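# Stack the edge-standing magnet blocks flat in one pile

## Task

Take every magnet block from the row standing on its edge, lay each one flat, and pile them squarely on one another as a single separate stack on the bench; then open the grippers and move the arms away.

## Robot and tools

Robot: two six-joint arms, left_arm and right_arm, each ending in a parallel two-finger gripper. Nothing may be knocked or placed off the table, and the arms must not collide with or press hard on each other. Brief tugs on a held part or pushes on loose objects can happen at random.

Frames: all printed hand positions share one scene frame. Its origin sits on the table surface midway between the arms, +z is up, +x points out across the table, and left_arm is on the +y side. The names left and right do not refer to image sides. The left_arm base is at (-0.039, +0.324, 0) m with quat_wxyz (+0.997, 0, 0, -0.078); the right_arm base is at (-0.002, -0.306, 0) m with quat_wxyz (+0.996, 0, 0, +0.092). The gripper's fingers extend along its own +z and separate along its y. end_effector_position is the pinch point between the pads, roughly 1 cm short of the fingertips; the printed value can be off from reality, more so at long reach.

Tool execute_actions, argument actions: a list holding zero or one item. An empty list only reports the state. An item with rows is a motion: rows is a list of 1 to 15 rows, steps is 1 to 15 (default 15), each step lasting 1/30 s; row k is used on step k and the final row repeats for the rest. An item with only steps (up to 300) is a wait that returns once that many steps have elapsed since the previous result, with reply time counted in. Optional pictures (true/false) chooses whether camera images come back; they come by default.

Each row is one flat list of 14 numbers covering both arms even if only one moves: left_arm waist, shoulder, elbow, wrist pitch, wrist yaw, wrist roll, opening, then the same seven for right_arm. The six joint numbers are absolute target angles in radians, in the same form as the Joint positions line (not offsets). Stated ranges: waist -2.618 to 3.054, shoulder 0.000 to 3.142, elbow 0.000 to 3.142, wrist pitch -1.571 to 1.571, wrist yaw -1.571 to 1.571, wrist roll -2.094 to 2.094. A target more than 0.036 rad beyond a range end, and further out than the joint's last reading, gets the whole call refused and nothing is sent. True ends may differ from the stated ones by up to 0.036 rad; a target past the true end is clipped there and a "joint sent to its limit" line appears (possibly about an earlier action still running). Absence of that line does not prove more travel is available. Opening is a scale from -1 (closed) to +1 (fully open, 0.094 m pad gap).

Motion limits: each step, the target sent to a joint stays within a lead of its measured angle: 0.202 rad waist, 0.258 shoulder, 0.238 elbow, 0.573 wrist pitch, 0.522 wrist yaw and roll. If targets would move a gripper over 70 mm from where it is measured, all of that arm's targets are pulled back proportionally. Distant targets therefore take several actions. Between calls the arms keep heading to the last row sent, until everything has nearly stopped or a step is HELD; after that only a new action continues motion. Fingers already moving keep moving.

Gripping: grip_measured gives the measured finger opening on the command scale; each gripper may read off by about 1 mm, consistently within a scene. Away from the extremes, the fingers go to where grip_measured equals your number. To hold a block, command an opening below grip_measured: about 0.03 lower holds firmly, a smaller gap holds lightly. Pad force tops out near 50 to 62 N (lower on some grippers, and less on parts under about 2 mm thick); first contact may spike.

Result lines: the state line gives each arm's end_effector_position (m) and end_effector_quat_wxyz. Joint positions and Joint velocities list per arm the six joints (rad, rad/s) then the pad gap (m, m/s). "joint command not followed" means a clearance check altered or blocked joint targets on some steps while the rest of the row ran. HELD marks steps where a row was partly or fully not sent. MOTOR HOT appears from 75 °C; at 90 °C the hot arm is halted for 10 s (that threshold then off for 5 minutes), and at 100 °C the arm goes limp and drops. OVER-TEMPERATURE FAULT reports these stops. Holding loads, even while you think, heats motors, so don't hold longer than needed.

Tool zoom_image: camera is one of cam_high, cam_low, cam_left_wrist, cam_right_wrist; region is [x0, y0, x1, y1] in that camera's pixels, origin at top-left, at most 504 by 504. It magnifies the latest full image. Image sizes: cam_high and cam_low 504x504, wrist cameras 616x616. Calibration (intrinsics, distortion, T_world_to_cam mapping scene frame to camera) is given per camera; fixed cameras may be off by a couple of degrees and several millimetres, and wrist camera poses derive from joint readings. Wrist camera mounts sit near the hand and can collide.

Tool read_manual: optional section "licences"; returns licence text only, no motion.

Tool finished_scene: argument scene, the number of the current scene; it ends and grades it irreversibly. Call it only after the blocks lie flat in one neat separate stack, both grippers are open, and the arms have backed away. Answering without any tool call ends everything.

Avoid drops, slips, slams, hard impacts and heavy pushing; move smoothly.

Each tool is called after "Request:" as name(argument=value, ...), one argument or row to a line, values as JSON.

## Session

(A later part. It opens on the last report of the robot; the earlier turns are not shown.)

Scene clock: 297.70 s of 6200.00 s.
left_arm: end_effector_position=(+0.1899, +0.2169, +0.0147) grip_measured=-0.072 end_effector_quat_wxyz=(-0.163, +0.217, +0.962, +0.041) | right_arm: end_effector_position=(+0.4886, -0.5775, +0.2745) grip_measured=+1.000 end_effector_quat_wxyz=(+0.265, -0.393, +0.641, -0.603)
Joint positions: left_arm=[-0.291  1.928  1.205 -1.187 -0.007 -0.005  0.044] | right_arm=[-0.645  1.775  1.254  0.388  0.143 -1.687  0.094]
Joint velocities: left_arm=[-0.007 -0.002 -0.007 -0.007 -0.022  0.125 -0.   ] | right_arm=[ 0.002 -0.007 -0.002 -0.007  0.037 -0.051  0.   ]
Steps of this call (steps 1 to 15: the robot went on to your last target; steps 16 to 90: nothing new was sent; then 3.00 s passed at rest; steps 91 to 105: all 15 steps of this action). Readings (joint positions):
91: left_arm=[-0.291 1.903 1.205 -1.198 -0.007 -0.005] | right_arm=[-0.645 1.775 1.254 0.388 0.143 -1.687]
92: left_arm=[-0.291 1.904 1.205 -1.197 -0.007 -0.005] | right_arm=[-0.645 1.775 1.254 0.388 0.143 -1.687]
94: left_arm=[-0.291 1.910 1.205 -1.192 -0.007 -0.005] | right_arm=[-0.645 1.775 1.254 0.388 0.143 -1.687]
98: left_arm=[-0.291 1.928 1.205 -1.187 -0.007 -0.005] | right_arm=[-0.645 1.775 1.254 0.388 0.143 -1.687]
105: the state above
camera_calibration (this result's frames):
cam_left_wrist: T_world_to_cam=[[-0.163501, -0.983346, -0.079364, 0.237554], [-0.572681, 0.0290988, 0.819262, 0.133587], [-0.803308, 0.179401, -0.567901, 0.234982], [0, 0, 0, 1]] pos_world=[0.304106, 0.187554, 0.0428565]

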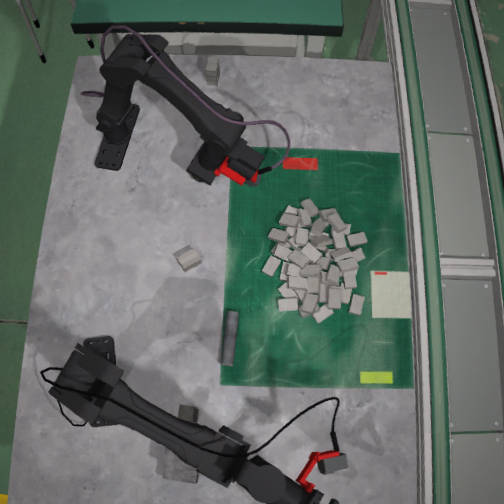

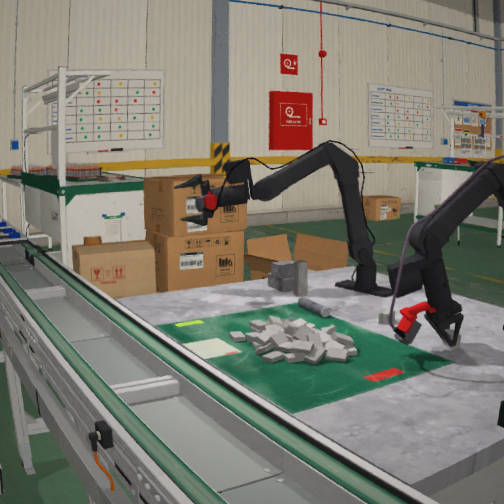

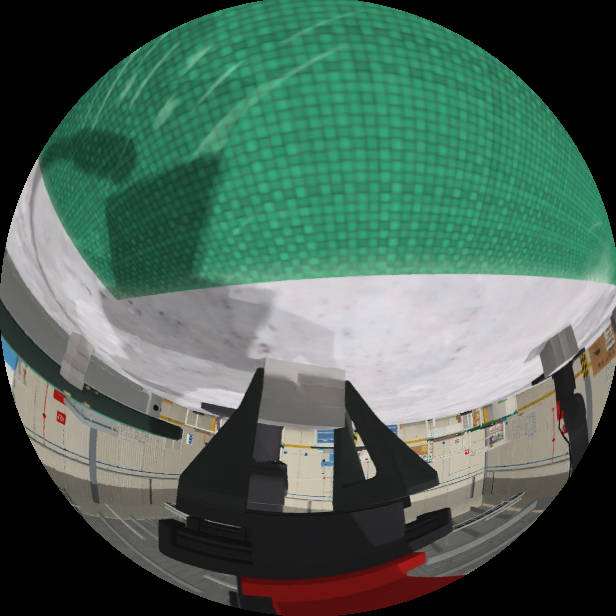

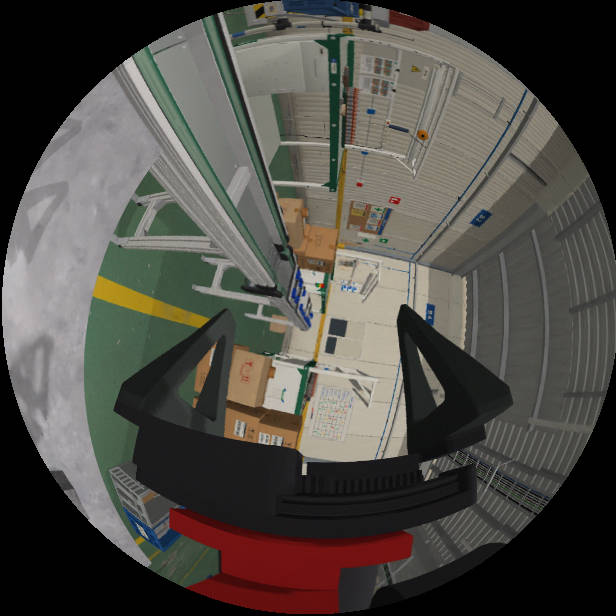

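Request:
execute_actions(
  actions=[
    {"rows":[[-0.295,1.92,1.21,-1.185,0,-0.005,-0.05,-0.645,1.775,1.254,0.388,0.143,-1.687,1],[-0.295,1.92,1.21,-1.185,0,-0.005,0,-0.645,1.775,1.254,0.388,0.143,-1.687,1],[-0.295,1.92,1.21,-1.185,0,-0.005,0.6,-0.645,1.775,1.254,0.388,0.143,-1.687,1],[-0.295,1.92,1.21,-1.185,0,-0.005,0.6,-0.645,1.775,1.254,0.388,0.143,-1.687,1],[-0.295,1.92,1.21,-1.185,0,-0.005,0.6,-0.645,1.775,1.254,0.388,0.143,-1.687,1],[-0.295,1.9,1.22,-1.185,0,-0.005,0.6,-0.645,1.775,1.254,0.388,0.143,-1.687,1],[-0.295,1.87,1.23,-1.185,0,-0.005,0.6,-0.645,1.775,1.254,0.388,0.143,-1.687,1],[-0.295,1.83,1.24,-1.185,0,-0.005,0.6,-0.645,1.775,1.254,0.388,0.143,-1.687,1],[-0.295,1.79,1.25,-1.185,0,-0.005,0.6,-0.645,1.775,1.254,0.388,0.143,-1.687,1],[-0.295,1.75,1.25,-1.185,0,-0.005,0.6,-0.645,1.775,1.254,0.388,0.143,-1.687,1],[-0.295,1.71,1.25,-1.185,0,-0.005,0.6,-0.645,1.775,1.254,0.388,0.143,-1.687,1],[-0.295,1.67,1.25,-1.15,0,-0.005,0.6,-0.645,1.775,1.254,0.388,0.143,-1.687,1],[-0.295,1.62,1.25,-1.1,0,-0.005,0.6,-0.645,1.775,1.254,0.388,0.143,-1.687,1],[-0.295,1.57,1.25,-1.05,0,-0.005,0.6,-0.645,1.775,1.254,0.388,0.143,-1.687,1],[-0.295,1.52,1.25,-1,0,-0.005,0.6,-0.645,1.775,1.254,0.388,0.143,-1.687,1]]},
  ],
)

Request:
execute_actions(
  actions=[
    {"rows":[[-0.31,1.52,1.25,-0.9,0,-0.005,0.6,-0.645,1.775,1.254,0.388,0.143,-1.687,1],[-0.34,1.52,1.25,-0.8,0,-0.005,0.6,-0.645,1.775,1.254,0.388,0.143,-1.687,1],[-0.39,1.52,1.25,-0.7,0,-0.005,0.6,-0.645,1.775,1.254,0.388,0.143,-1.687,1],[-0.44,1.52,1.25,-0.6,0,-0.005,0.6,-0.645,1.775,1.254,0.388,0.143,-1.687,1],[-0.49,1.52,1.25,-0.5,0,-0.005,0.6,-0.645,1.775,1.254,0.388,0.143,-1.687,1],[-0.54,1.52,1.2,-0.4,0,-0.005,0.6,-0.645,1.775,1.254,0.388,0.143,-1.687,1],[-0.59,1.52,1.17,-0.3,0,-0.005,0.6,-0.645,1.775,1.254,0.388,0.143,-1.687,1],[-0.64,1.52,1.14,-0.2,0,-0.005,0.6,-0.645,1.775,1.254,0.388,0.143,-1.687,1],[-0.69,1.52,1.1,-0.1,0,-0.005,0.6,-0.645,1.775,1.254,0.388,0.143,-1.687,1],[-0.73,1.52,1.05,0,0,-0.005,0.6,-0.645,1.775,1.254,0.388,0.143,-1.687,1],[-0.77,1.52,1.0,0.1,0,-0.005,0.6,-0.645,1.775,1.254,0.388,0.143,-1.687,1],[-0.8,1.52,0.95,0.2,0,-0.005,0.6,-0.645,1.775,1.254,0.388,0.143,-1.687,1],[-0.825,1.52,0.9,0.3,0,-0.005,0.6,-0.645,1.775,1.254,0.388,0.143,-1.687,1],[-0.845,1.52,0.85,0.4,0,-0.005,0.6,-0.645,1.775,1.254,0.388,0.143,-1.687,1],[-0.855,1.52,0.8,0.5,0,-0.005,0.6,-0.645,1.775,1.254,0.388,0.143,-1.687,1]]},
  ],
  pictures=false,
)

Request:
execute_actions(
  actions=[
    {"rows":[[-0.855,1.52,0.75,0.6,0,-0.005,0.6,-0.645,1.775,1.254,0.388,0.143,-1.687,1],[-0.855,1.53,0.7,0.7,0,-0.005,0.6,-0.645,1.775,1.254,0.388,0.143,-1.687,1],[-0.855,1.54,0.65,0.8,0,-0.005,0.6,-0.645,1.775,1.254,0.388,0.143,-1.687,1],[-0.855,1.55,0.6,0.9,0,-0.005,0.6,-0.645,1.775,1.254,0.388,0.143,-1.687,1],[-0.855,1.57,0.55,1.0,0,-0.005,0.6,-0.645,1.775,1.254,0.388,0.143,-1.687,1],[-0.855,1.59,0.51,1.1,0,-0.005,0.6,-0.645,1.775,1.254,0.388,0.143,-1.687,1],[-0.855,1.62,0.47,1.2,0,-0.005,0.6,-0.645,1.775,1.254,0.388,0.143,-1.687,1],[-0.855,1.65,0.44,1.3,0,-0.005,0.6,-0.645,1.775,1.254,0.388,0.143,-1.687,1],[-0.855,1.69,0.41,1.39,0,-0.005,0.6,-0.645,1.775,1.254,0.388,0.143,-1.687,1],[-0.855,1.73,0.39,1.39,0,-0.005,0.6,-0.645,1.775,1.254,0.388,0.143,-1.687,1],[-0.855,1.77,0.375,1.39,0,-0.005,0.6,-0.645,1.775,1.254,0.388,0.143,-1.687,1],[-0.855,1.81,0.36,1.39,0,-0.005,0.6,-0.645,1.775,1.254,0.388,0.143,-1.687,1],[-0.855,1.85,0.36,1.39,0,-0.005,0.6,-0.645,1.775,1.254,0.388,0.143,-1.687,1],[-0.855,1.89,0.36,1.39,0,-0.005,0.6,-0.645,1.775,1.254,0.388,0.143,-1.687,1],[-0.855,1.93,0.36,1.39,0,-0.005,0.6,-0.645,1.775,1.254,0.388,0.143,-1.687,1]]},
  ],
  pictures=false,
)

Request:
execute_actions(
  actions=[
    {"steps":15},
  ],
)

Scene clock: 333.70 s of 6200.00 s.
left_arm: end_effector_position=(+0.2210, +0.2019, +0.0865) grip_measured=+0.597 end_effector_quat_wxyz=(+0.003, +0.219, +0.976, +0.003) | right_arm: end_effector_position=(+0.4886, -0.5775, +0.2745) grip_measured=+1.000 end_effector_quat_wxyz=(+0.265, -0.393, +0.641, -0.603)
Joint positions: left_arm=[-0.291  1.641  1.214 -1.138 -0.006 -0.005  0.075] | right_arm=[-0.645  1.775  1.254  0.388  0.143 -1.687  0.094]
Joint velocities: left_arm=[-0.002 -1.507  0.046  0.842 -0.022  0.007  0.   ] | right_arm=[-0.012 -0.007  0.007 -0.022  0.037 -0.037  0.   ]
Steps of this call (steps 1 to 15: the robot went on to your last target; steps 16 to 90: nothing new was sent; then 32.50 s passed at rest; steps 91 to 105: all 15 steps of this action). Readings (joint positions):
91: left_arm=[-0.291 1.928 1.205 -1.187 -0.007 -0.005] | right_arm=[-0.645 1.775 1.254 0.388 0.143 -1.687]
92: left_arm=[-0.291 1.928 1.205 -1.187 -0.007 -0.005] | right_arm=[-0.645 1.775 1.254 0.388 0.143 -1.687]
94: left_arm=[-0.291 1.928 1.205 -1.187 -0.007 -0.005] | right_arm=[-0.645 1.775 1.254 0.388 0.143 -1.687]
98: left_arm=[-0.291 1.917 1.205 -1.187 -0.007 -0.005] | right_arm=[-0.645 1.775 1.254 0.388 0.143 -1.687]
105: the state above
camera_calibration (this result's frames):
cam_left_wrist: T_world_to_cam=[[-0.154014, -0.987876, 0.0195014, 0.223803], [-0.793554, 0.13543, 0.593237, 0.139907], [-0.588686, 0.0758917, -0.804791, 0.297397], [0, 0, 0, 1]] pos_world=[0.320566, 0.179572, 0.15198]

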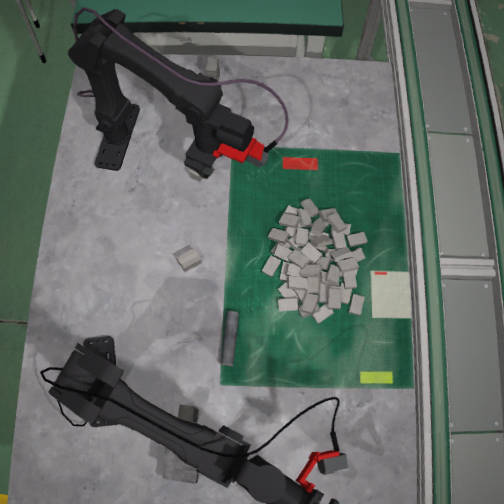

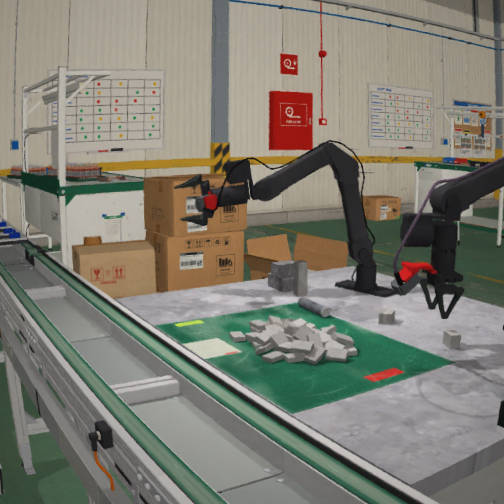

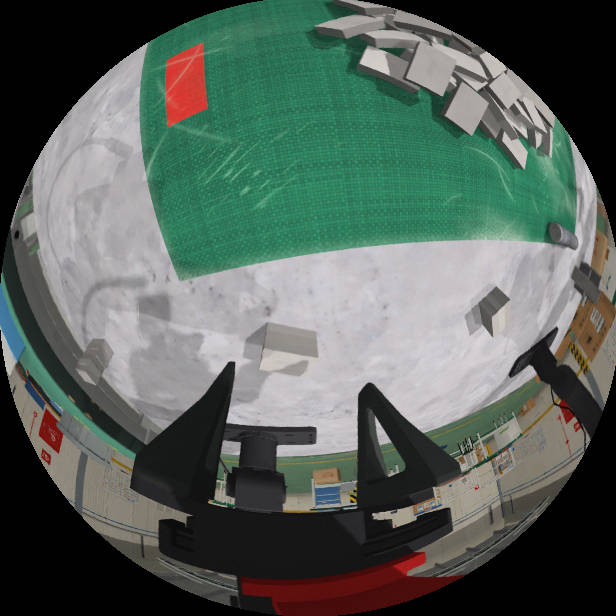

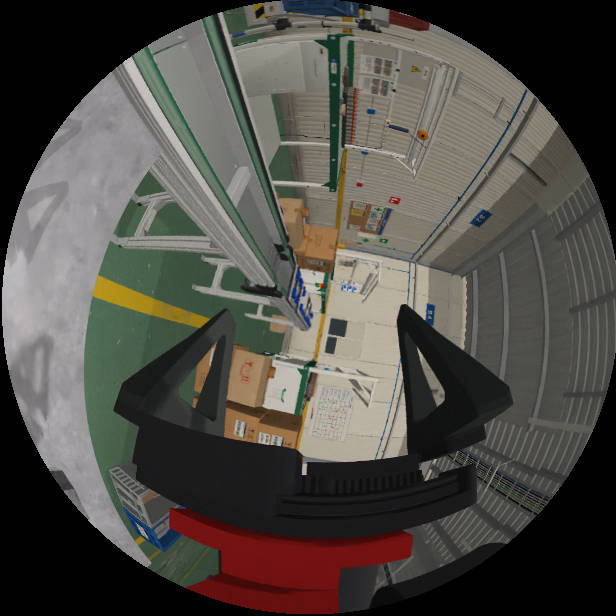

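Scene clock: 334.20 s of 6200.00 s.
left_arm: end_effector_position=(+0.2113, -0.0516, +0.1616) grip_measured=+0.598 end_effector_quat_wxyz=(+0.427, +0.411, +0.772, -0.231) | right_arm: end_effector_position=(+0.4886, -0.5775, +0.2745) grip_measured=+1.000 end_effector_quat_wxyz=(+0.265, -0.393, +0.641, -0.603)
Joint positions: left_arm=[-0.829  1.513  0.912  0.044  0.002 -0.006  0.075] | right_arm=[-0.645  1.775  1.254  0.388  0.143 -1.687  0.094]
Joint velocities: left_arm=[-0.916 -0.002 -1.731  3.055  0.154  0.007 -0.001] | right_arm=[-0.012  0.007 -0.007 -0.066 -0.022  0.037  0.   ]
Steps of this call (steps 1 to 15: all 15 steps of this action). Readings (joint positions):
1: left_arm=[-0.291 1.593 1.217 -1.106 -0.006 -0.005] | right_arm=[-0.645 1.775 1.254 0.388 0.143 -1.687]
2: left_arm=[-0.296 1.554 1.223 -1.062 -0.007 -0.005] | right_arm=[-0.645 1.775 1.254 0.388 0.143 -1.687]
4: left_arm=[-0.333 1.516 1.235 -0.946 -0.011 -0.005] | right_arm=[-0.645 1.775 1.254 0.388 0.143 -1.687]
8: left_arm=[-0.489 1.513 1.215 -0.668 -0.013 -0.006] | right_arm=[-0.645 1.775 1.254 0.388 0.143 -1.687]
15: the state above

Scene clock: 334.70 s of 6200.00 s.
left_arm: end_effector_position=(+0.1802, -0.0344, +0.0858) grip_measured=+0.598 end_effector_quat_wxyz=(+0.550, +0.379, +0.675, -0.314) | right_arm: end_effector_position=(+0.4886, -0.5775, +0.2745) grip_measured=+1.000 end_effector_quat_wxyz=(+0.265, -0.393, +0.641, -0.603)
Joint positions: left_arm=[-0.864  1.846  0.379  1.267  0.01  -0.006  0.075] | right_arm=[-0.645  1.775  1.254  0.388  0.143 -1.687  0.094]
Joint velocities: left_arm=[-0.017  1.199 -0.09   0.696  0.051 -0.037  0.001] | right_arm=[-0.012 -0.012 -0.012 -0.022  0.037 -0.007  0.   ]
Steps of this call (steps 1 to 15: all 15 steps of this action). Readings (joint positions):
1: left_arm=[-0.853 1.513 0.854 0.144 0.008 -0.006] | right_arm=[-0.645 1.775 1.254 0.388 0.143 -1.687]
2: left_arm=[-0.864 1.514 0.799 0.243 0.012 -0.006] | right_arm=[-0.645 1.775 1.254 0.388 0.143 -1.687]
4: left_arm=[-0.866 1.526 0.696 0.443 0.012 -0.006] | right_arm=[-0.645 1.775 1.254 0.388 0.143 -1.687]
8: left_arm=[-0.864 1.590 0.516 0.848 0.010 -0.006] | right_arm=[-0.645 1.775 1.254 0.388 0.143 -1.687]
15: the state above

Scene clock: 335.20 s of 6200.00 s.
left_arm: end_effector_position=(+0.1794, -0.0331, +0.0724) grip_measured=+0.598 end_effector_quat_wxyz=(+0.551, +0.378, +0.674, -0.314) | right_arm: end_effector_position=(+0.4886, -0.5775, +0.2745) grip_measured=+1.000 end_effector_quat_wxyz=(+0.265, -0.393, +0.641, -0.603)
Joint positions: left_arm=[-0.864  1.931  0.369  1.365  0.01  -0.006  0.075] | right_arm=[-0.645  1.775  1.254  0.388  0.143 -1.687  0.094]
Joint velocities: left_arm=[-0.012 -0.002 -0.017  0.081  0.066 -0.037 -0.   ] | right_arm=[-0.002 -0.017 -0.012  0.081  0.007  0.022  0.   ]
Steps of this call (steps 1 to 15: the robot went on to your last target). Readings (joint positions):
1: left_arm=[-0.864 1.883 0.377 1.284 0.010 -0.006] | right_arm=[-0.645 1.775 1.254 0.388 0.143 -1.687]
2: left_arm=[-0.864 1.909 0.375 1.292 0.010 -0.006] | right_arm=[-0.645 1.775 1.254 0.388 0.143 -1.687]
4: left_arm=[-0.864 1.930 0.370 1.301 0.010 -0.006] | right_arm=[-0.645 1.775 1.254 0.388 0.143 -1.687]
8: left_arm=[-0.864 1.931 0.369 1.340 0.010 -0.006] | right_arm=[-0.645 1.775 1.254 0.388 0.143 -1.687]
15: the state above
camera_calibration (this result's frames):
cam_left_wrist: T_world_to_cam=[[-0.802733, -0.520995, 0.290146, 0.0977854], [-0.567996, 0.519765, -0.638142, 0.208567], [0.181661, -0.677059, -0.713155, 0.109657], [0, 0, 0, 1]] pos_world=[0.177041, 0.0167839, 0.182926]

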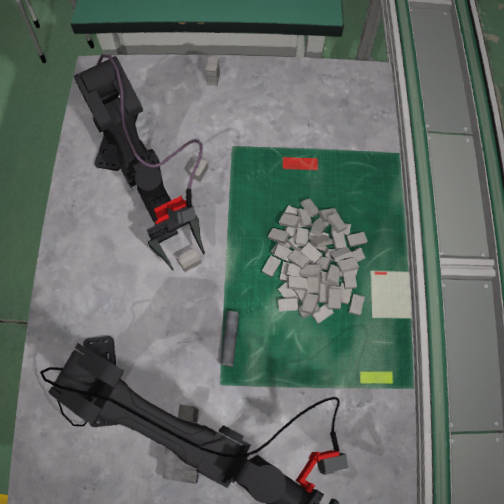

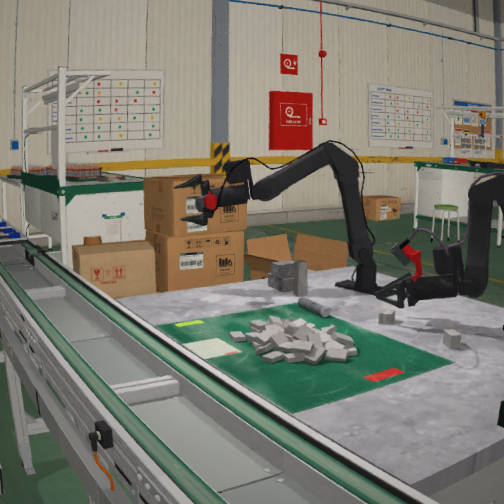

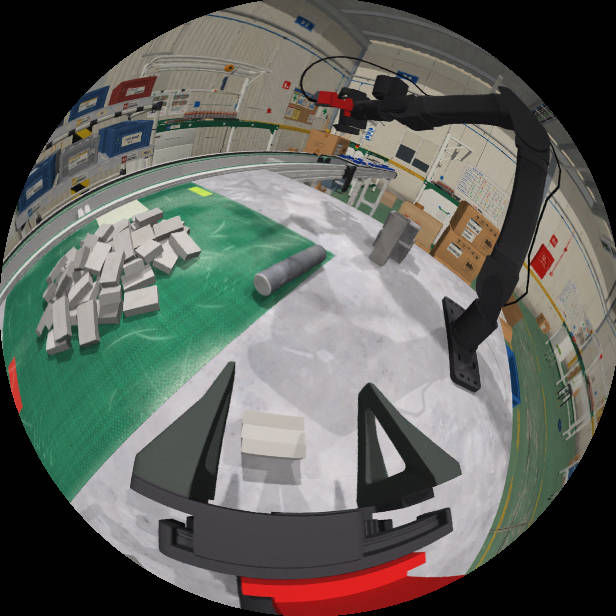

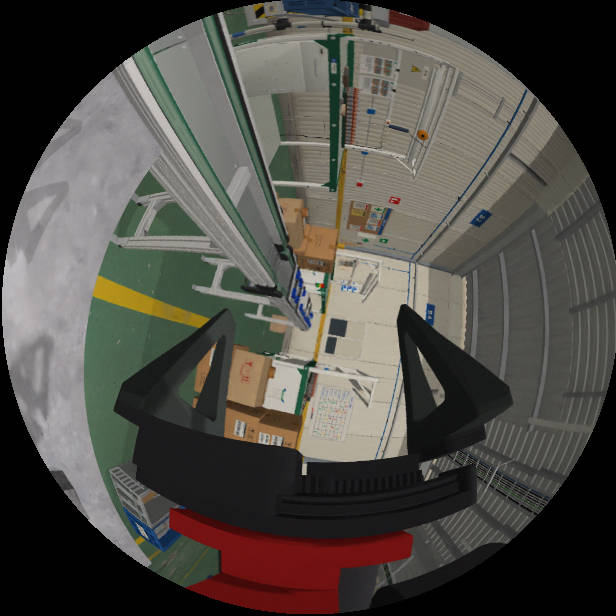

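Request:
execute_actions(
  actions=[
    {"rows":[[-0.842,1.94,0.37,1.36,-0.016,-0.005,0.6,-0.645,1.775,1.254,0.388,0.143,-1.687,1],[-0.842,1.95,0.37,1.36,-0.016,-0.005,0.6,-0.645,1.775,1.254,0.388,0.143,-1.687,1],[-0.842,1.96,0.37,1.36,-0.016,-0.005,0.6,-0.645,1.775,1.254,0.388,0.143,-1.687,1],[-0.842,1.97,0.37,1.36,-0.016,-0.005,0.6,-0.645,1.775,1.254,0.388,0.143,-1.687,1],[-0.842,1.98,0.37,1.36,-0.016,-0.005,0.6,-0.645,1.775,1.254,0.388,0.143,-1.687,1],[-0.842,1.99,0.37,1.36,-0.016,-0.005,0.6,-0.645,1.775,1.254,0.388,0.143,-1.687,1],[-0.842,2.0,0.37,1.36,-0.016,-0.005,0.6,-0.645,1.775,1.254,0.388,0.143,-1.687,1],[-0.842,2.01,0.37,1.36,-0.016,-0.005,0.6,-0.645,1.775,1.254,0.388,0.143,-1.687,1],[-0.842,2.02,0.37,1.36,-0.016,-0.005,0.6,-0.645,1.775,1.254,0.388,0.143,-1.687,1],[-0.842,2.03,0.37,1.36,-0.016,-0.005,0.6,-0.645,1.775,1.254,0.388,0.143,-1.687,1],[-0.842,2.04,0.37,1.36,-0.016,-0.005,0.6,-0.645,1.775,1.254,0.388,0.143,-1.687,1],[-0.842,2.05,0.37,1.36,-0.016,-0.005,0.6,-0.645,1.775,1.254,0.388,0.143,-1.687,1],[-0.842,2.06,0.37,1.36,-0.016,-0.005,0.6,-0.645,1.775,1.254,0.388,0.143,-1.687,1],[-0.842,2.07,0.37,1.36,-0.016,-0.005,0.3,-0.645,1.775,1.254,0.388,0.143,-1.687,1]]},
  ],
  pictures=false,
)

Request:
execute_actions(
  actions=[
    {"rows":[[-0.842,2.07,0.37,1.338,-0.016,-0.005,0.2,-0.645,1.775,1.254,0.388,0.143,-1.687,1]]},
  ],
)

Scene clock: 348.53 s of 6200.00 s.
left_arm: end_effector_position=(+0.1818, -0.0226, +0.0278) grip_measured=+0.344 end_effector_quat_wxyz=(+0.517, +0.387, +0.709, -0.285) | right_arm: end_effector_position=(+0.4886, -0.5775, +0.2745) grip_measured=+1.000 end_effector_quat_wxyz=(+0.265, -0.393, +0.641, -0.603)
Joint positions: left_arm=[-0.852  2.046  0.369  1.368 -0.005 -0.006  0.063] | right_arm=[-0.645  1.775  1.254  0.388  0.143 -1.687  0.094]
Joint velocities: left_arm=[ 0.002  0.232  0.002 -0.066 -0.051  0.007 -0.084] | right_arm=[-0.012  0.007 -0.012 -0.007 -0.007  0.037  0.   ]
Steps of this call (steps 1 to 15: the robot went on to your last target; steps 16 to 90: nothing new was sent; then 9.83 s passed at rest; steps 91 to 105: all 15 steps of this action). Readings (joint positions):
91: left_arm=[-0.863 1.931 0.369 1.370 0.009 -0.006] | right_arm=[-0.645 1.775 1.254 0.388 0.143 -1.687]
92: left_arm=[-0.861 1.931 0.369 1.370 0.007 -0.006] | right_arm=[-0.645 1.775 1.254 0.388 0.143 -1.687]
94: left_arm=[-0.855 1.936 0.369 1.370 0.002 -0.006] | right_arm=[-0.645 1.775 1.254 0.388 0.143 -1.687]
98: left_arm=[-0.852 1.974 0.369 1.370 -0.003 -0.006] | right_arm=[-0.645 1.775 1.254 0.388 0.143 -1.687]
105: the state above

Scene clock: 349.03 s of 6200.00 s.
left_arm: end_effector_position=(+0.1805, -0.0205, +0.0194) grip_measured=+0.202 end_effector_quat_wxyz=(+0.507, +0.391, +0.716, -0.279) | right_arm: end_effector_position=(+0.4886, -0.5775, +0.2745) grip_measured=+1.000 end_effector_quat_wxyz=(+0.265, -0.393, +0.641, -0.603)
Joint positions: left_arm=[-0.852  2.057  0.369  1.352 -0.005 -0.006  0.056] | right_arm=[-0.645  1.775  1.254  0.388  0.143 -1.687  0.094]
Joint velocities: left_arm=[ 0.002 -0.007 -0.002  0.037  0.037 -0.051  0.001] | right_arm=[-0.007  0.002 -0.007 -0.022 -0.007  0.066  0.   ]
Steps of this call (steps 1 to 15: all 15 steps of this action). Readings (joint positions):
1: left_arm=[-0.852 2.052 0.369 1.365 -0.005 -0.006] | right_arm=[-0.645 1.775 1.254 0.388 0.143 -1.687]
2: left_arm=[-0.852 2.055 0.369 1.360 -0.005 -0.006] | right_arm=[-0.645 1.775 1.254 0.388 0.143 -1.687]
4: left_arm=[-0.852 2.057 0.369 1.353 -0.005 -0.006] | right_arm=[-0.645 1.775 1.254 0.388 0.143 -1.687]
8: left_arm=[-0.852 2.057 0.369 1.352 -0.005 -0.006] | right_arm=[-0.645 1.775 1.254 0.388 0.143 -1.687]
15: the state above
camera_calibration (this result's frames):
cam_left_wrist: T_world_to_cam=[[-0.768023, -0.576367, 0.279181, 0.113467], [-0.623824, 0.574686, -0.529698, 0.177866], [0.144859, -0.58098, -0.800923, 0.0904477], [0, 0, 0, 1]] pos_world=[0.185, 0.0157297, 0.134979]

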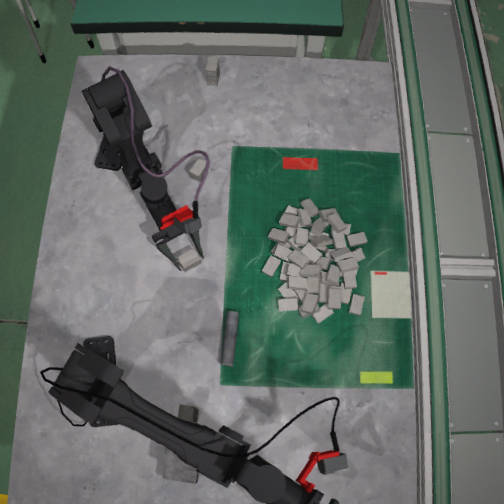

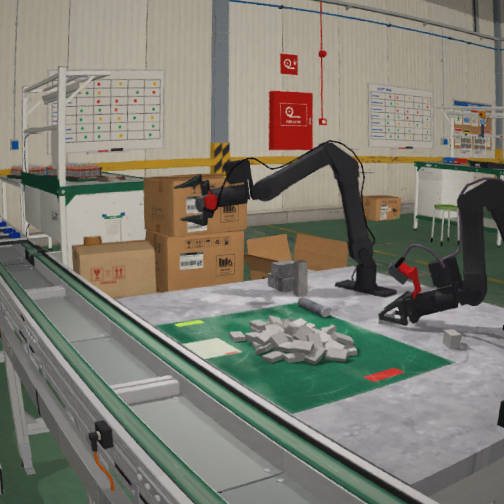

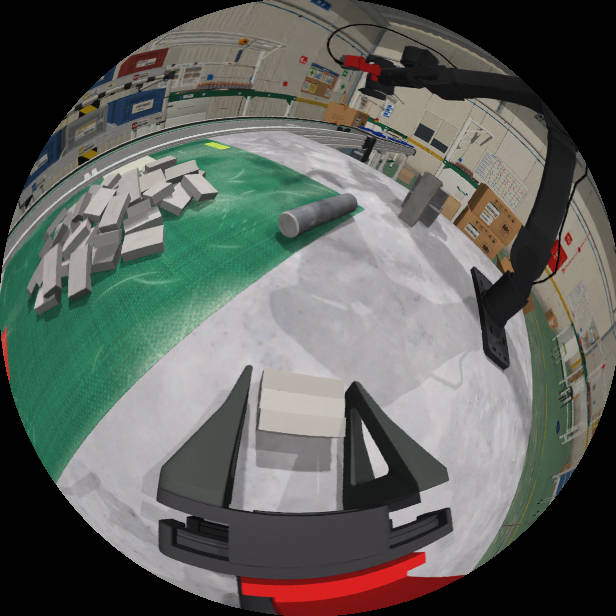

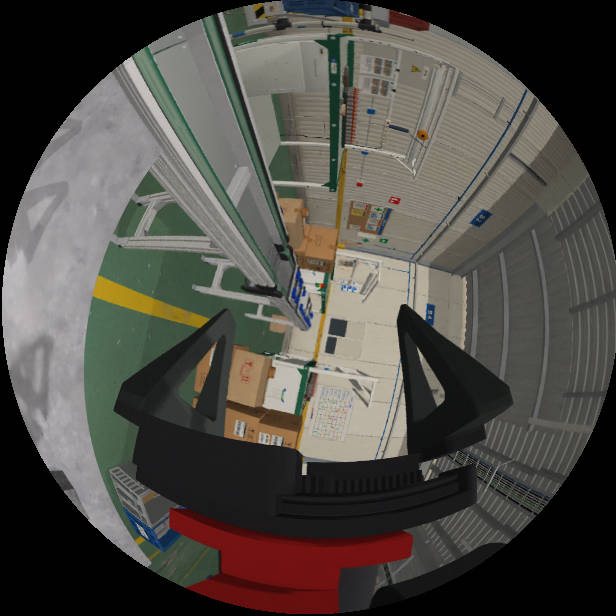

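Request:
execute_actions(
  actions=[
    {"rows":[[-0.842,2.06,0.36,1.392,-0.016,-0.005,0.2,-0.645,1.775,1.254,0.388,0.143,-1.687,1],[-0.842,2.06,0.35,1.392,-0.016,-0.005,0.2,-0.645,1.775,1.254,0.388,0.143,-1.687,1],[-0.842,2.06,0.34,1.392,-0.016,-0.005,0.2,-0.645,1.775,1.254,0.388,0.143,-1.687,1],[-0.842,2.06,0.33,1.392,-0.016,-0.005,0.2,-0.645,1.775,1.254,0.388,0.143,-1.687,1]]},
  ],
)

Scene clock: 357.67 s of 6200.00 s.
left_arm: end_effector_position=(+0.1777, -0.0160, +0.0185) grip_measured=+0.202 end_effector_quat_wxyz=(+0.506, +0.391, +0.716, -0.279) | right_arm: end_effector_position=(+0.4886, -0.5775, +0.2745) grip_measured=+1.000 end_effector_quat_wxyz=(+0.265, -0.393, +0.641, -0.603)
Joint positions: left_arm=[-0.852  2.057  0.348  1.371 -0.005 -0.006  0.056] | right_arm=[-0.645  1.775  1.254  0.388  0.143 -1.687  0.094]
Joint velocities: left_arm=[-0.007 -0.007  0.002  0.007  0.007 -0.022  0.002] | right_arm=[-0.002  0.002  0.007  0.007  0.066 -0.007  0.   ]
Steps of this call (steps 1 to 15: the robot went on to your last target; steps 16 to 90: nothing new was sent; then 5.13 s passed at rest; steps 91 to 105: all 15 steps of this action). Readings (joint positions):
91: left_arm=[-0.852 2.057 0.369 1.353 -0.005 -0.006] | right_arm=[-0.645 1.775 1.254 0.388 0.143 -1.687]
92: left_arm=[-0.852 2.057 0.369 1.356 -0.005 -0.006] | right_arm=[-0.645 1.775 1.254 0.388 0.143 -1.687]
94: left_arm=[-0.852 2.057 0.367 1.363 -0.005 -0.006] | right_arm=[-0.645 1.775 1.254 0.388 0.143 -1.687]
98: left_arm=[-0.852 2.057 0.350 1.369 -0.005 -0.006] | right_arm=[-0.645 1.775 1.254 0.388 0.143 -1.687]
105: the state above
camera_calibration (this result's frames):
cam_left_wrist: T_world_to_cam=[[-0.767853, -0.576637, 0.279092, 0.114079], [-0.624147, 0.575198, -0.52876, 0.173159], [0.14437, -0.580204, -0.801574, 0.0928696], [0, 0, 0, 1]] pos_world=[0.182265, 0.0200647, 0.134163]

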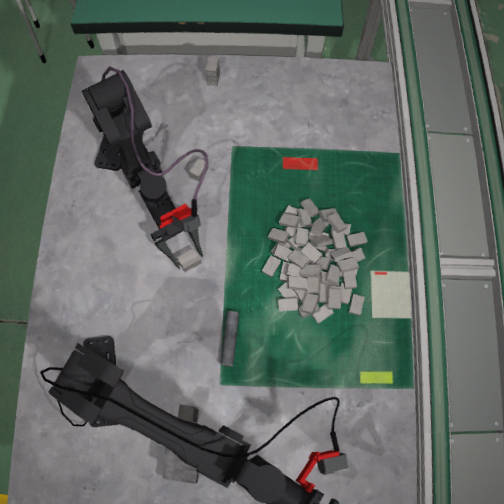

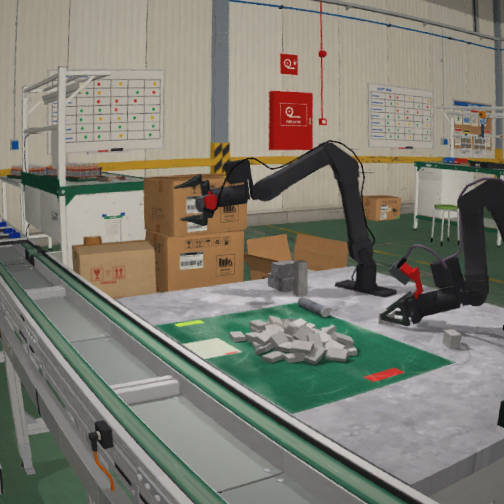

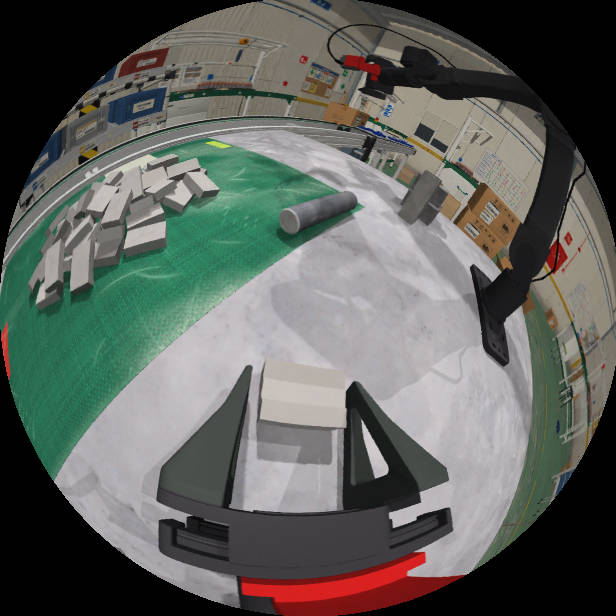

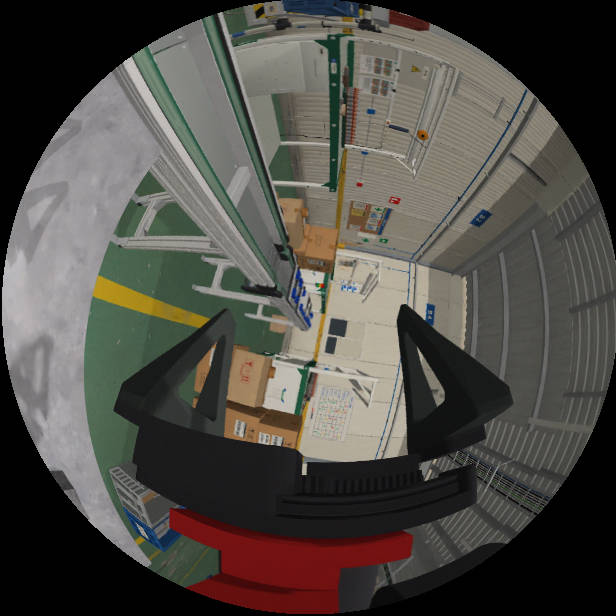

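Request:
execute_actions(
  actions=[
    {"rows":[[-0.85,2.05,0.35,1.385,-0.01,-0.005,0.1,-0.645,1.775,1.254,0.388,0.143,-1.687,1],[-0.85,2.05,0.35,1.385,-0.01,-0.005,0.03,-0.645,1.775,1.254,0.388,0.143,-1.687,1],[-0.85,2.05,0.35,1.385,-0.01,-0.005,-0.03,-0.645,1.775,1.254,0.388,0.143,-1.687,1],[-0.85,2.05,0.35,1.385,-0.01,-0.005,-0.08,-0.645,1.775,1.254,0.388,0.143,-1.687,1],[-0.85,2.05,0.35,1.385,-0.01,-0.005,-0.13,-0.645,1.775,1.254,0.388,0.143,-1.687,1]],"steps":10},
  ],
  pictures=false,
)

Request:
execute_actions(
  actions=[
    {"rows":[[-0.85,2.03,0.37,1.39,-0.01,-0.005,-0.13,-0.645,1.775,1.254,0.388,0.143,-1.687,1],[-0.85,2.02,0.37,1.39,-0.01,-0.005,-0.13,-0.645,1.775,1.254,0.388,0.143,-1.687,1],[-0.85,2.01,0.37,1.39,-0.01,-0.005,-0.13,-0.645,1.775,1.254,0.388,0.143,-1.687,1],[-0.85,2.0,0.37,1.38,-0.01,-0.005,-0.13,-0.645,1.775,1.254,0.388,0.143,-1.687,1],[-0.85,1.99,0.37,1.37,-0.01,-0.005,-0.13,-0.645,1.775,1.254,0.388,0.143,-1.687,1],[-0.85,1.98,0.37,1.36,-0.01,-0.005,-0.13,-0.645,1.775,1.254,0.388,0.143,-1.687,1],[-0.85,1.97,0.37,1.35,-0.01,-0.005,-0.13,-0.645,1.775,1.254,0.388,0.143,-1.687,1],[-0.85,1.96,0.37,1.34,-0.01,-0.005,-0.13,-0.645,1.775,1.254,0.388,0.143,-1.687,1]],"steps":12},
  ],
)

Scene clock: 370.40 s of 6200.00 s.
left_arm: end_effector_position=(+0.1777, -0.0161, +0.0186) grip_measured=-0.078 end_effector_quat_wxyz=(+0.506, +0.391, +0.716, -0.279) | right_arm: end_effector_position=(+0.4886, -0.5775, +0.2745) grip_measured=+1.000 end_effector_quat_wxyz=(+0.265, -0.393, +0.641, -0.603)
Joint positions: left_arm=[-0.852  2.057  0.348  1.371 -0.005 -0.006  0.043] | right_arm=[-0.645  1.775  1.254  0.388  0.143 -1.687  0.094]
Joint velocities: left_arm=[-0.007 -0.017 -0.007  0.007 -0.022  0.022 -0.001] | right_arm=[-0.012 -0.012 -0.012  0.066  0.037  0.007  0.   ]
Steps of this call (steps 1 to 15: the robot went on to your last target; steps 16 to 90: nothing new was sent; then 9.40 s passed at rest; steps 91 to 100: all 10 steps of this action). Readings (joint positions):
91: left_arm=[-0.852 2.057 0.348 1.371 -0.005 -0.006] | right_arm=[-0.645 1.775 1.254 0.388 0.143 -1.687]
92: left_arm=[-0.852 2.057 0.348 1.371 -0.005 -0.006] | right_arm=[-0.645 1.775 1.254 0.388 0.143 -1.687]
94: left_arm=[-0.852 2.057 0.348 1.371 -0.005 -0.006] | right_arm=[-0.645 1.775 1.254 0.388 0.143 -1.687]
98: left_arm=[-0.852 2.057 0.348 1.371 -0.005 -0.006] | right_arm=[-0.645 1.775 1.254 0.388 0.143 -1.687]
100: the state above

Scene clock: 370.80 s of 6200.00 s.
left_arm: end_effector_position=(+0.1781, -0.0167, +0.0276) grip_measured=-0.078 end_effector_quat_wxyz=(+0.506, +0.391, +0.717, -0.279) | right_arm: end_effector_position=(+0.4886, -0.5775, +0.2745) grip_measured=+1.000 end_effector_quat_wxyz=(+0.265, -0.393, +0.641, -0.603)
Joint positions: left_arm=[-0.852  1.996  0.348  1.308 -0.005 -0.006  0.043] | right_arm=[-0.645  1.775  1.254  0.388  0.143 -1.687  0.094]
Joint velocities: left_arm=[-0.007 -0.042 -0.002 -0.051  0.037 -0.095  0.   ] | right_arm=[ 0.007  0.007 -0.007  0.051 -0.066  0.022  0.   ]
Steps of this call (steps 1 to 12: all 12 steps of this action). Readings (joint positions):
1: left_arm=[-0.852 2.057 0.348 1.371 -0.005 -0.006] | right_arm=[-0.645 1.775 1.254 0.388 0.143 -1.687]
2: left_arm=[-0.852 2.056 0.348 1.371 -0.005 -0.006] | right_arm=[-0.645 1.775 1.254 0.388 0.143 -1.687]
4: left_arm=[-0.852 2.049 0.348 1.362 -0.005 -0.006] | right_arm=[-0.645 1.775 1.254 0.388 0.143 -1.687]
8: left_arm=[-0.852 2.017 0.348 1.323 -0.005 -0.006] | right_arm=[-0.645 1.775 1.254 0.388 0.143 -1.687]
12: the state above
camera_calibration (this result's frames):
cam_left_wrist: T_world_to_cam=[[-0.767739, -0.576817, 0.279032, 0.111472], [-0.624362, 0.575539, -0.528135, 0.17858], [0.144043, -0.579687, -0.802007, 0.09979], [0, 0, 0, 1]] pos_world=[0.182706, 0.0193661, 0.143242]

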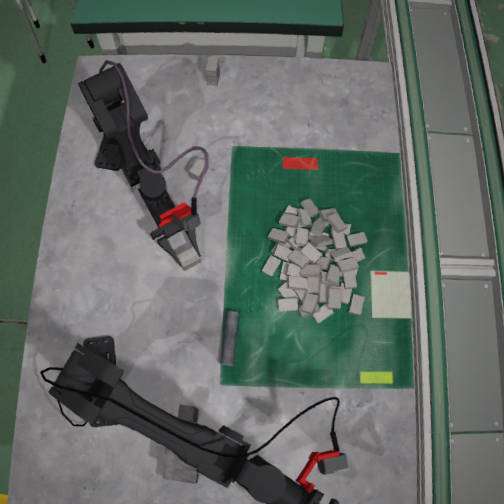

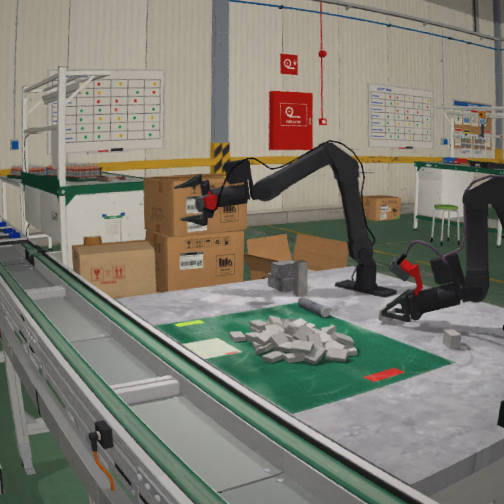

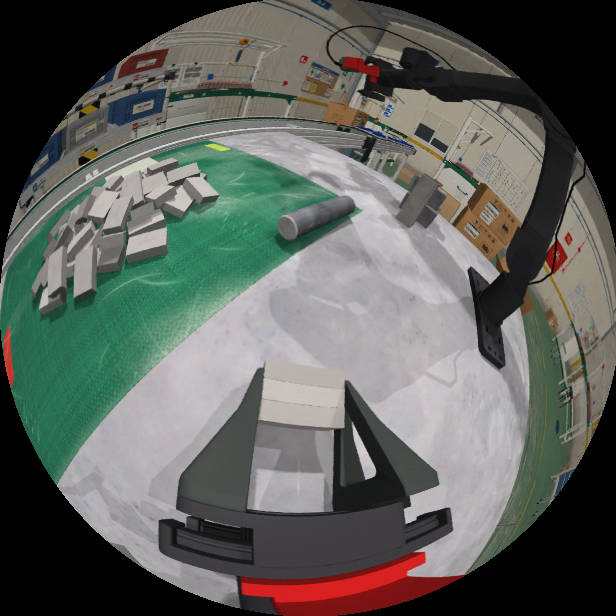

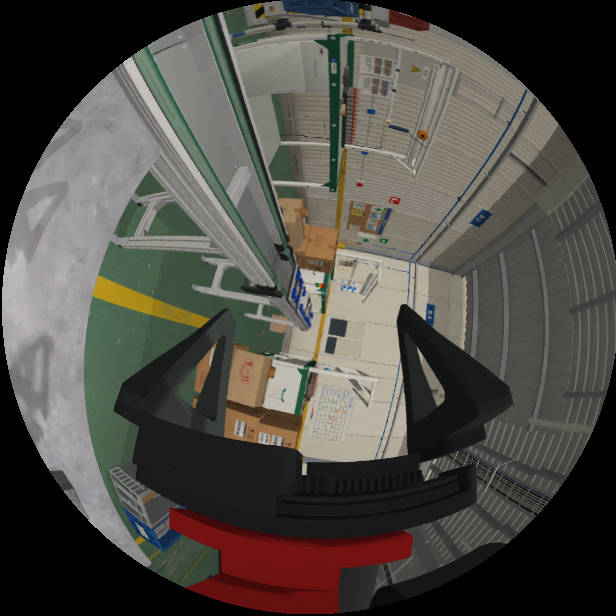

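Request:
execute_actions(
  actions=[
    {"rows":[[-0.85,1.94,0.39,1.32,0,-0.005,-0.13,-0.645,1.775,1.254,0.388,0.143,-1.687,1],[-0.85,1.92,0.41,1.29,0,-0.005,-0.13,-0.645,1.775,1.254,0.388,0.143,-1.687,1],[-0.85,1.9,0.43,1.25,0,-0.005,-0.13,-0.645,1.775,1.254,0.388,0.143,-1.687,1],[-0.85,1.87,0.46,1.2,0,-0.005,-0.13,-0.645,1.775,1.254,0.388,0.143,-1.687,1],[-0.85,1.84,0.49,1.14,0,-0.005,-0.13,-0.645,1.775,1.254,0.388,0.143,-1.687,1],[-0.85,1.81,0.52,1.07,0,-0.005,-0.13,-0.645,1.775,1.254,0.388,0.143,-1.687,1],[-0.85,1.78,0.55,0.99,0,-0.005,-0.13,-0.645,1.775,1.254,0.388,0.143,-1.687,1],[-0.85,1.75,0.58,0.91,0,-0.005,-0.13,-0.645,1.775,1.254,0.388,0.143,-1.687,1],[-0.85,1.72,0.62,0.82,0,-0.005,-0.13,-0.645,1.775,1.254,0.388,0.143,-1.687,1],[-0.85,1.7,0.67,0.73,0,-0.005,-0.13,-0.645,1.775,1.254,0.388,0.143,-1.687,1],[-0.85,1.7,0.72,0.64,0,-0.005,-0.13,-0.645,1.775,1.254,0.388,0.143,-1.687,1],[-0.85,1.7,0.77,0.55,0,-0.005,-0.13,-0.645,1.775,1.254,0.388,0.143,-1.687,1],[-0.85,1.7,0.82,0.46,0,-0.005,-0.13,-0.645,1.775,1.254,0.388,0.143,-1.687,1],[-0.85,1.7,0.87,0.37,0,-0.005,-0.13,-0.645,1.775,1.254,0.388,0.143,-1.687,1],[-0.85,1.7,0.92,0.28,0,-0.005,-0.13,-0.645,1.775,1.254,0.388,0.143,-1.687,1]]},
  ],
  pictures=false,
)

Request:
execute_actions(
  actions=[
    {"rows":[[-0.85,1.7,0.97,0.19,0,-0.005,-0.13,-0.645,1.775,1.254,0.388,0.143,-1.687,1],[-0.85,1.7,1.02,0.1,0,-0.005,-0.13,-0.645,1.775,1.254,0.388,0.143,-1.687,1],[-0.85,1.7,1.07,0.01,0,-0.005,-0.13,-0.645,1.775,1.254,0.388,0.143,-1.687,1],[-0.85,1.7,1.12,-0.08,0,-0.005,-0.13,-0.645,1.775,1.254,0.388,0.143,-1.687,1],[-0.84,1.7,1.17,-0.17,0,-0.005,-0.13,-0.645,1.775,1.254,0.388,0.143,-1.687,1],[-0.82,1.7,1.22,-0.26,0,-0.005,-0.13,-0.645,1.775,1.254,0.388,0.143,-1.687,1],[-0.8,1.7,1.27,-0.35,0,-0.005,-0.13,-0.645,1.775,1.254,0.388,0.143,-1.687,1],[-0.775,1.7,1.32,-0.44,0,-0.005,-0.13,-0.645,1.775,1.254,0.388,0.143,-1.687,1],[-0.75,1.7,1.36,-0.52,0,-0.005,-0.13,-0.645,1.775,1.254,0.388,0.143,-1.687,1],[-0.725,1.7,1.39,-0.6,0,-0.005,-0.13,-0.645,1.775,1.254,0.388,0.143,-1.687,1],[-0.7,1.71,1.41,-0.68,0,-0.005,-0.13,-0.645,1.775,1.254,0.388,0.143,-1.687,1],[-0.675,1.72,1.42,-0.76,0,-0.005,-0.13,-0.645,1.775,1.254,0.388,0.143,-1.687,1],[-0.65,1.73,1.42,-0.84,0,-0.005,-0.13,-0.645,1.775,1.254,0.388,0.143,-1.687,1],[-0.625,1.74,1.42,-0.92,0,-0.005,-0.13,-0.645,1.775,1.254,0.388,0.143,-1.687,1],[-0.6,1.75,1.42,-1.0,0,-0.005,-0.13,-0.645,1.775,1.254,0.388,0.143,-1.687,1]]},
  ],
  pictures=false,
)

Request:
execute_actions(
  actions=[
    {"rows":[[-0.57,1.76,1.42,-1.08,0,-0.005,-0.13,-0.645,1.775,1.254,0.388,0.143,-1.687,1],[-0.54,1.77,1.42,-1.16,0,-0.005,-0.13,-0.645,1.775,1.254,0.388,0.143,-1.687,1],[-0.51,1.78,1.42,-1.24,0,-0.005,-0.13,-0.645,1.775,1.254,0.388,0.143,-1.687,1],[-0.48,1.79,1.42,-1.32,0,-0.005,-0.13,-0.645,1.775,1.254,0.388,0.143,-1.687,1],[-0.45,1.8,1.42,-1.4,0,-0.005,-0.13,-0.645,1.775,1.254,0.388,0.143,-1.687,1],[-0.42,1.81,1.42,-1.46,0,-0.005,-0.13,-0.645,1.775,1.254,0.388,0.143,-1.687,1],[-0.39,1.81,1.42,-1.5,0,-0.005,-0.13,-0.645,1.775,1.254,0.388,0.143,-1.687,1],[-0.365,1.81,1.42,-1.51,0,-0.005,-0.13,-0.645,1.775,1.254,0.388,0.143,-1.687,1],[-0.345,1.81,1.42,-1.51,0,-0.005,-0.13,-0.645,1.775,1.254,0.388,0.143,-1.687,1],[-0.325,1.81,1.42,-1.51,0,-0.005,-0.13,-0.645,1.775,1.254,0.388,0.143,-1.687,1],[-0.31,1.81,1.42,-1.51,0,-0.005,-0.13,-0.645,1.775,1.254,0.388,0.143,-1.687,1],[-0.3,1.81,1.42,-1.51,0,-0.005,-0.13,-0.645,1.775,1.254,0.388,0.143,-1.687,1],[-0.29,1.81,1.42,-1.51,0,-0.005,-0.13,-0.645,1.775,1.254,0.388,0.143,-1.687,1],[-0.285,1.81,1.42,-1.51,0,-0.005,-0.13,-0.645,1.775,1.254,0.388,0.143,-1.687,1]]},
  ],
  pictures=false,
)

Request:
execute_actions(
  actions=[
    {"steps":12},
  ],
  pictures=false,
)

Scene clock: 405.00 s of 6200.00 s.
left_arm: end_effector_position=(+0.2251, -0.0911, +0.1382) grip_measured=-0.078 end_effector_quat_wxyz=(+0.509, +0.390, +0.715, -0.280) | right_arm: end_effector_position=(+0.4886, -0.5775, +0.2745) grip_measured=+1.000 end_effector_quat_wxyz=(+0.265, -0.393, +0.641, -0.603)
Joint positions: left_arm=[-0.852  1.732  0.804  0.596 -0.005 -0.006  0.043] | right_arm=[-0.645  1.775  1.254  0.388  0.143 -1.687  0.094]
Joint velocities: left_arm=[-0.017 -0.002  1.541 -2.337  0.022 -0.007 -0.002] | right_arm=[-0.017 -0.022 -0.007  0.051 -0.022  0.051  0.   ]
Steps of this call (steps 1 to 30: the robot went on to your last target; steps 31 to 90: nothing new was sent; then 30.70 s passed at rest; steps 91 to 105: all 15 steps of this action). Readings (joint positions):
91: left_arm=[-0.852 1.993 0.348 1.286 -0.005 -0.006] | right_arm=[-0.645 1.775 1.254 0.388 0.143 -1.687]
92: left_arm=[-0.852 1.986 0.350 1.274 -0.005 -0.006] | right_arm=[-0.645 1.775 1.254 0.388 0.143 -1.687]
94: left_arm=[-0.852 1.959 0.370 1.225 -0.005 -0.006] | right_arm=[-0.645 1.775 1.254 0.388 0.143 -1.687]
98: left_arm=[-0.852 1.856 0.477 1.051 -0.005 -0.006] | right_arm=[-0.645 1.775 1.254 0.388 0.143 -1.687]
105: the state above

Scene clock: 405.50 s of 6200.00 s.
left_arm: end_effector_position=(+0.2753, -0.0071, +0.1534) grip_measured=-0.078 end_effector_quat_wxyz=(+0.276, +0.374, +0.876, -0.124) | right_arm: end_effector_position=(+0.4886, -0.5775, +0.2745) grip_measured=+1.000 end_effector_quat_wxyz=(+0.265, -0.393, +0.641, -0.603)
Joint positions: left_arm=[-0.655  1.732  1.401 -0.625  0.009 -0.006  0.043] | right_arm=[-0.645  1.775  1.254  0.388  0.143 -1.687  0.094]
Joint velocities: left_arm=[ 0.828 -0.002  0.076 -1.985 -0.095 -0.007 -0.001] | right_arm=[-0.022  0.007 -0.027  0.037 -0.051  0.007  0.   ]
Steps of this call (steps 1 to 15: all 15 steps of this action). Readings (joint positions):
1: left_arm=[-0.852 1.732 0.855 0.518 -0.005 -0.006] | right_arm=[-0.645 1.775 1.254 0.388 0.143 -1.687]
2: left_arm=[-0.852 1.732 0.904 0.436 -0.005 -0.006] | right_arm=[-0.645 1.775 1.254 0.388 0.143 -1.687]
4: left_arm=[-0.852 1.732 0.998 0.262 -0.005 -0.006] | right_arm=[-0.645 1.775 1.254 0.388 0.143 -1.687]
8: left_arm=[-0.836 1.732 1.186 -0.102 0.004 -0.006] | right_arm=[-0.645 1.775 1.254 0.388 0.143 -1.687]
15: the state above

Scene clock: 406.00 s of 6200.00 s.
left_arm: end_effector_position=(+0.1973, +0.2136, +0.0895) grip_measured=-0.078 end_effector_quat_wxyz=(-0.147, +0.216, +0.965, +0.036) | right_arm: end_effector_position=(+0.4886, -0.5775, +0.2745) grip_measured=+1.000 end_effector_quat_wxyz=(+0.265, -0.393, +0.641, -0.603)
Joint positions: left_arm=[-0.289  1.83   1.401 -1.445 -0.005 -0.006  0.043] | right_arm=[-0.645  1.775  1.254  0.388  0.143 -1.687  0.094]
Joint velocities: left_arm=[ 0.115  0.002 -0.012 -0.344 -0.007 -0.022  0.001] | right_arm=[-0.007 -0.002 -0.012 -0.051 -0.022  0.007  0.   ]
Steps of this call (steps 1 to 15: all 15 steps of this action). Readings (joint positions):
1: left_arm=[-0.626 1.733 1.401 -0.694 0.005 -0.006] | right_arm=[-0.645 1.775 1.254 0.388 0.143 -1.687]
2: left_arm=[-0.599 1.738 1.401 -0.768 0.003 -0.006] | right_arm=[-0.645 1.775 1.254 0.388 0.143 -1.687]
4: left_arm=[-0.547 1.760 1.401 -0.920 0.002 -0.006] | right_arm=[-0.645 1.775 1.254 0.388 0.143 -1.687]
8: left_arm=[-0.433 1.817 1.401 -1.218 0.001 -0.006] | right_arm=[-0.645 1.775 1.254 0.388 0.143 -1.687]
15: the state above

Scene clock: 406.40 s of 6200.00 s.
left_arm: end_effector_position=(+0.1914, +0.2169, +0.0917) grip_measured=-0.078 end_effector_quat_wxyz=(-0.160, +0.214, +0.963, +0.039) | right_arm: end_effector_position=(+0.4886, -0.5775, +0.2745) grip_measured=+1.000 end_effector_quat_wxyz=(+0.265, -0.393, +0.641, -0.603)
Joint positions: left_arm=[-0.287  1.83   1.401 -1.473 -0.004 -0.006  0.043] | right_arm=[-0.645  1.775  1.254  0.388  0.143 -1.687  0.094]
Joint velocities: left_arm=[-0.002  0.007  0.017 -0.022  0.022 -0.007 -0.001] | right_arm=[ 0.002 -0.007  0.002  0.037 -0.051 -0.051  0.   ]
Steps of this call (steps 1 to 12: the robot went on to your last target). Readings (joint positions):
1: left_arm=[-0.287 1.830 1.401 -1.453 -0.005 -0.006] | right_arm=[-0.645 1.775 1.254 0.388 0.143 -1.687]
2: left_arm=[-0.287 1.830 1.401 -1.459 -0.005 -0.006] | right_arm=[-0.645 1.775 1.254 0.388 0.143 -1.687]
4: left_arm=[-0.287 1.830 1.401 -1.466 -0.004 -0.006] | right_arm=[-0.645 1.775 1.254 0.388 0.143 -1.687]
8: left_arm=[-0.287 1.830 1.401 -1.472 -0.004 -0.006] | right_arm=[-0.645 1.775 1.254 0.388 0.143 -1.687]
12: the state above


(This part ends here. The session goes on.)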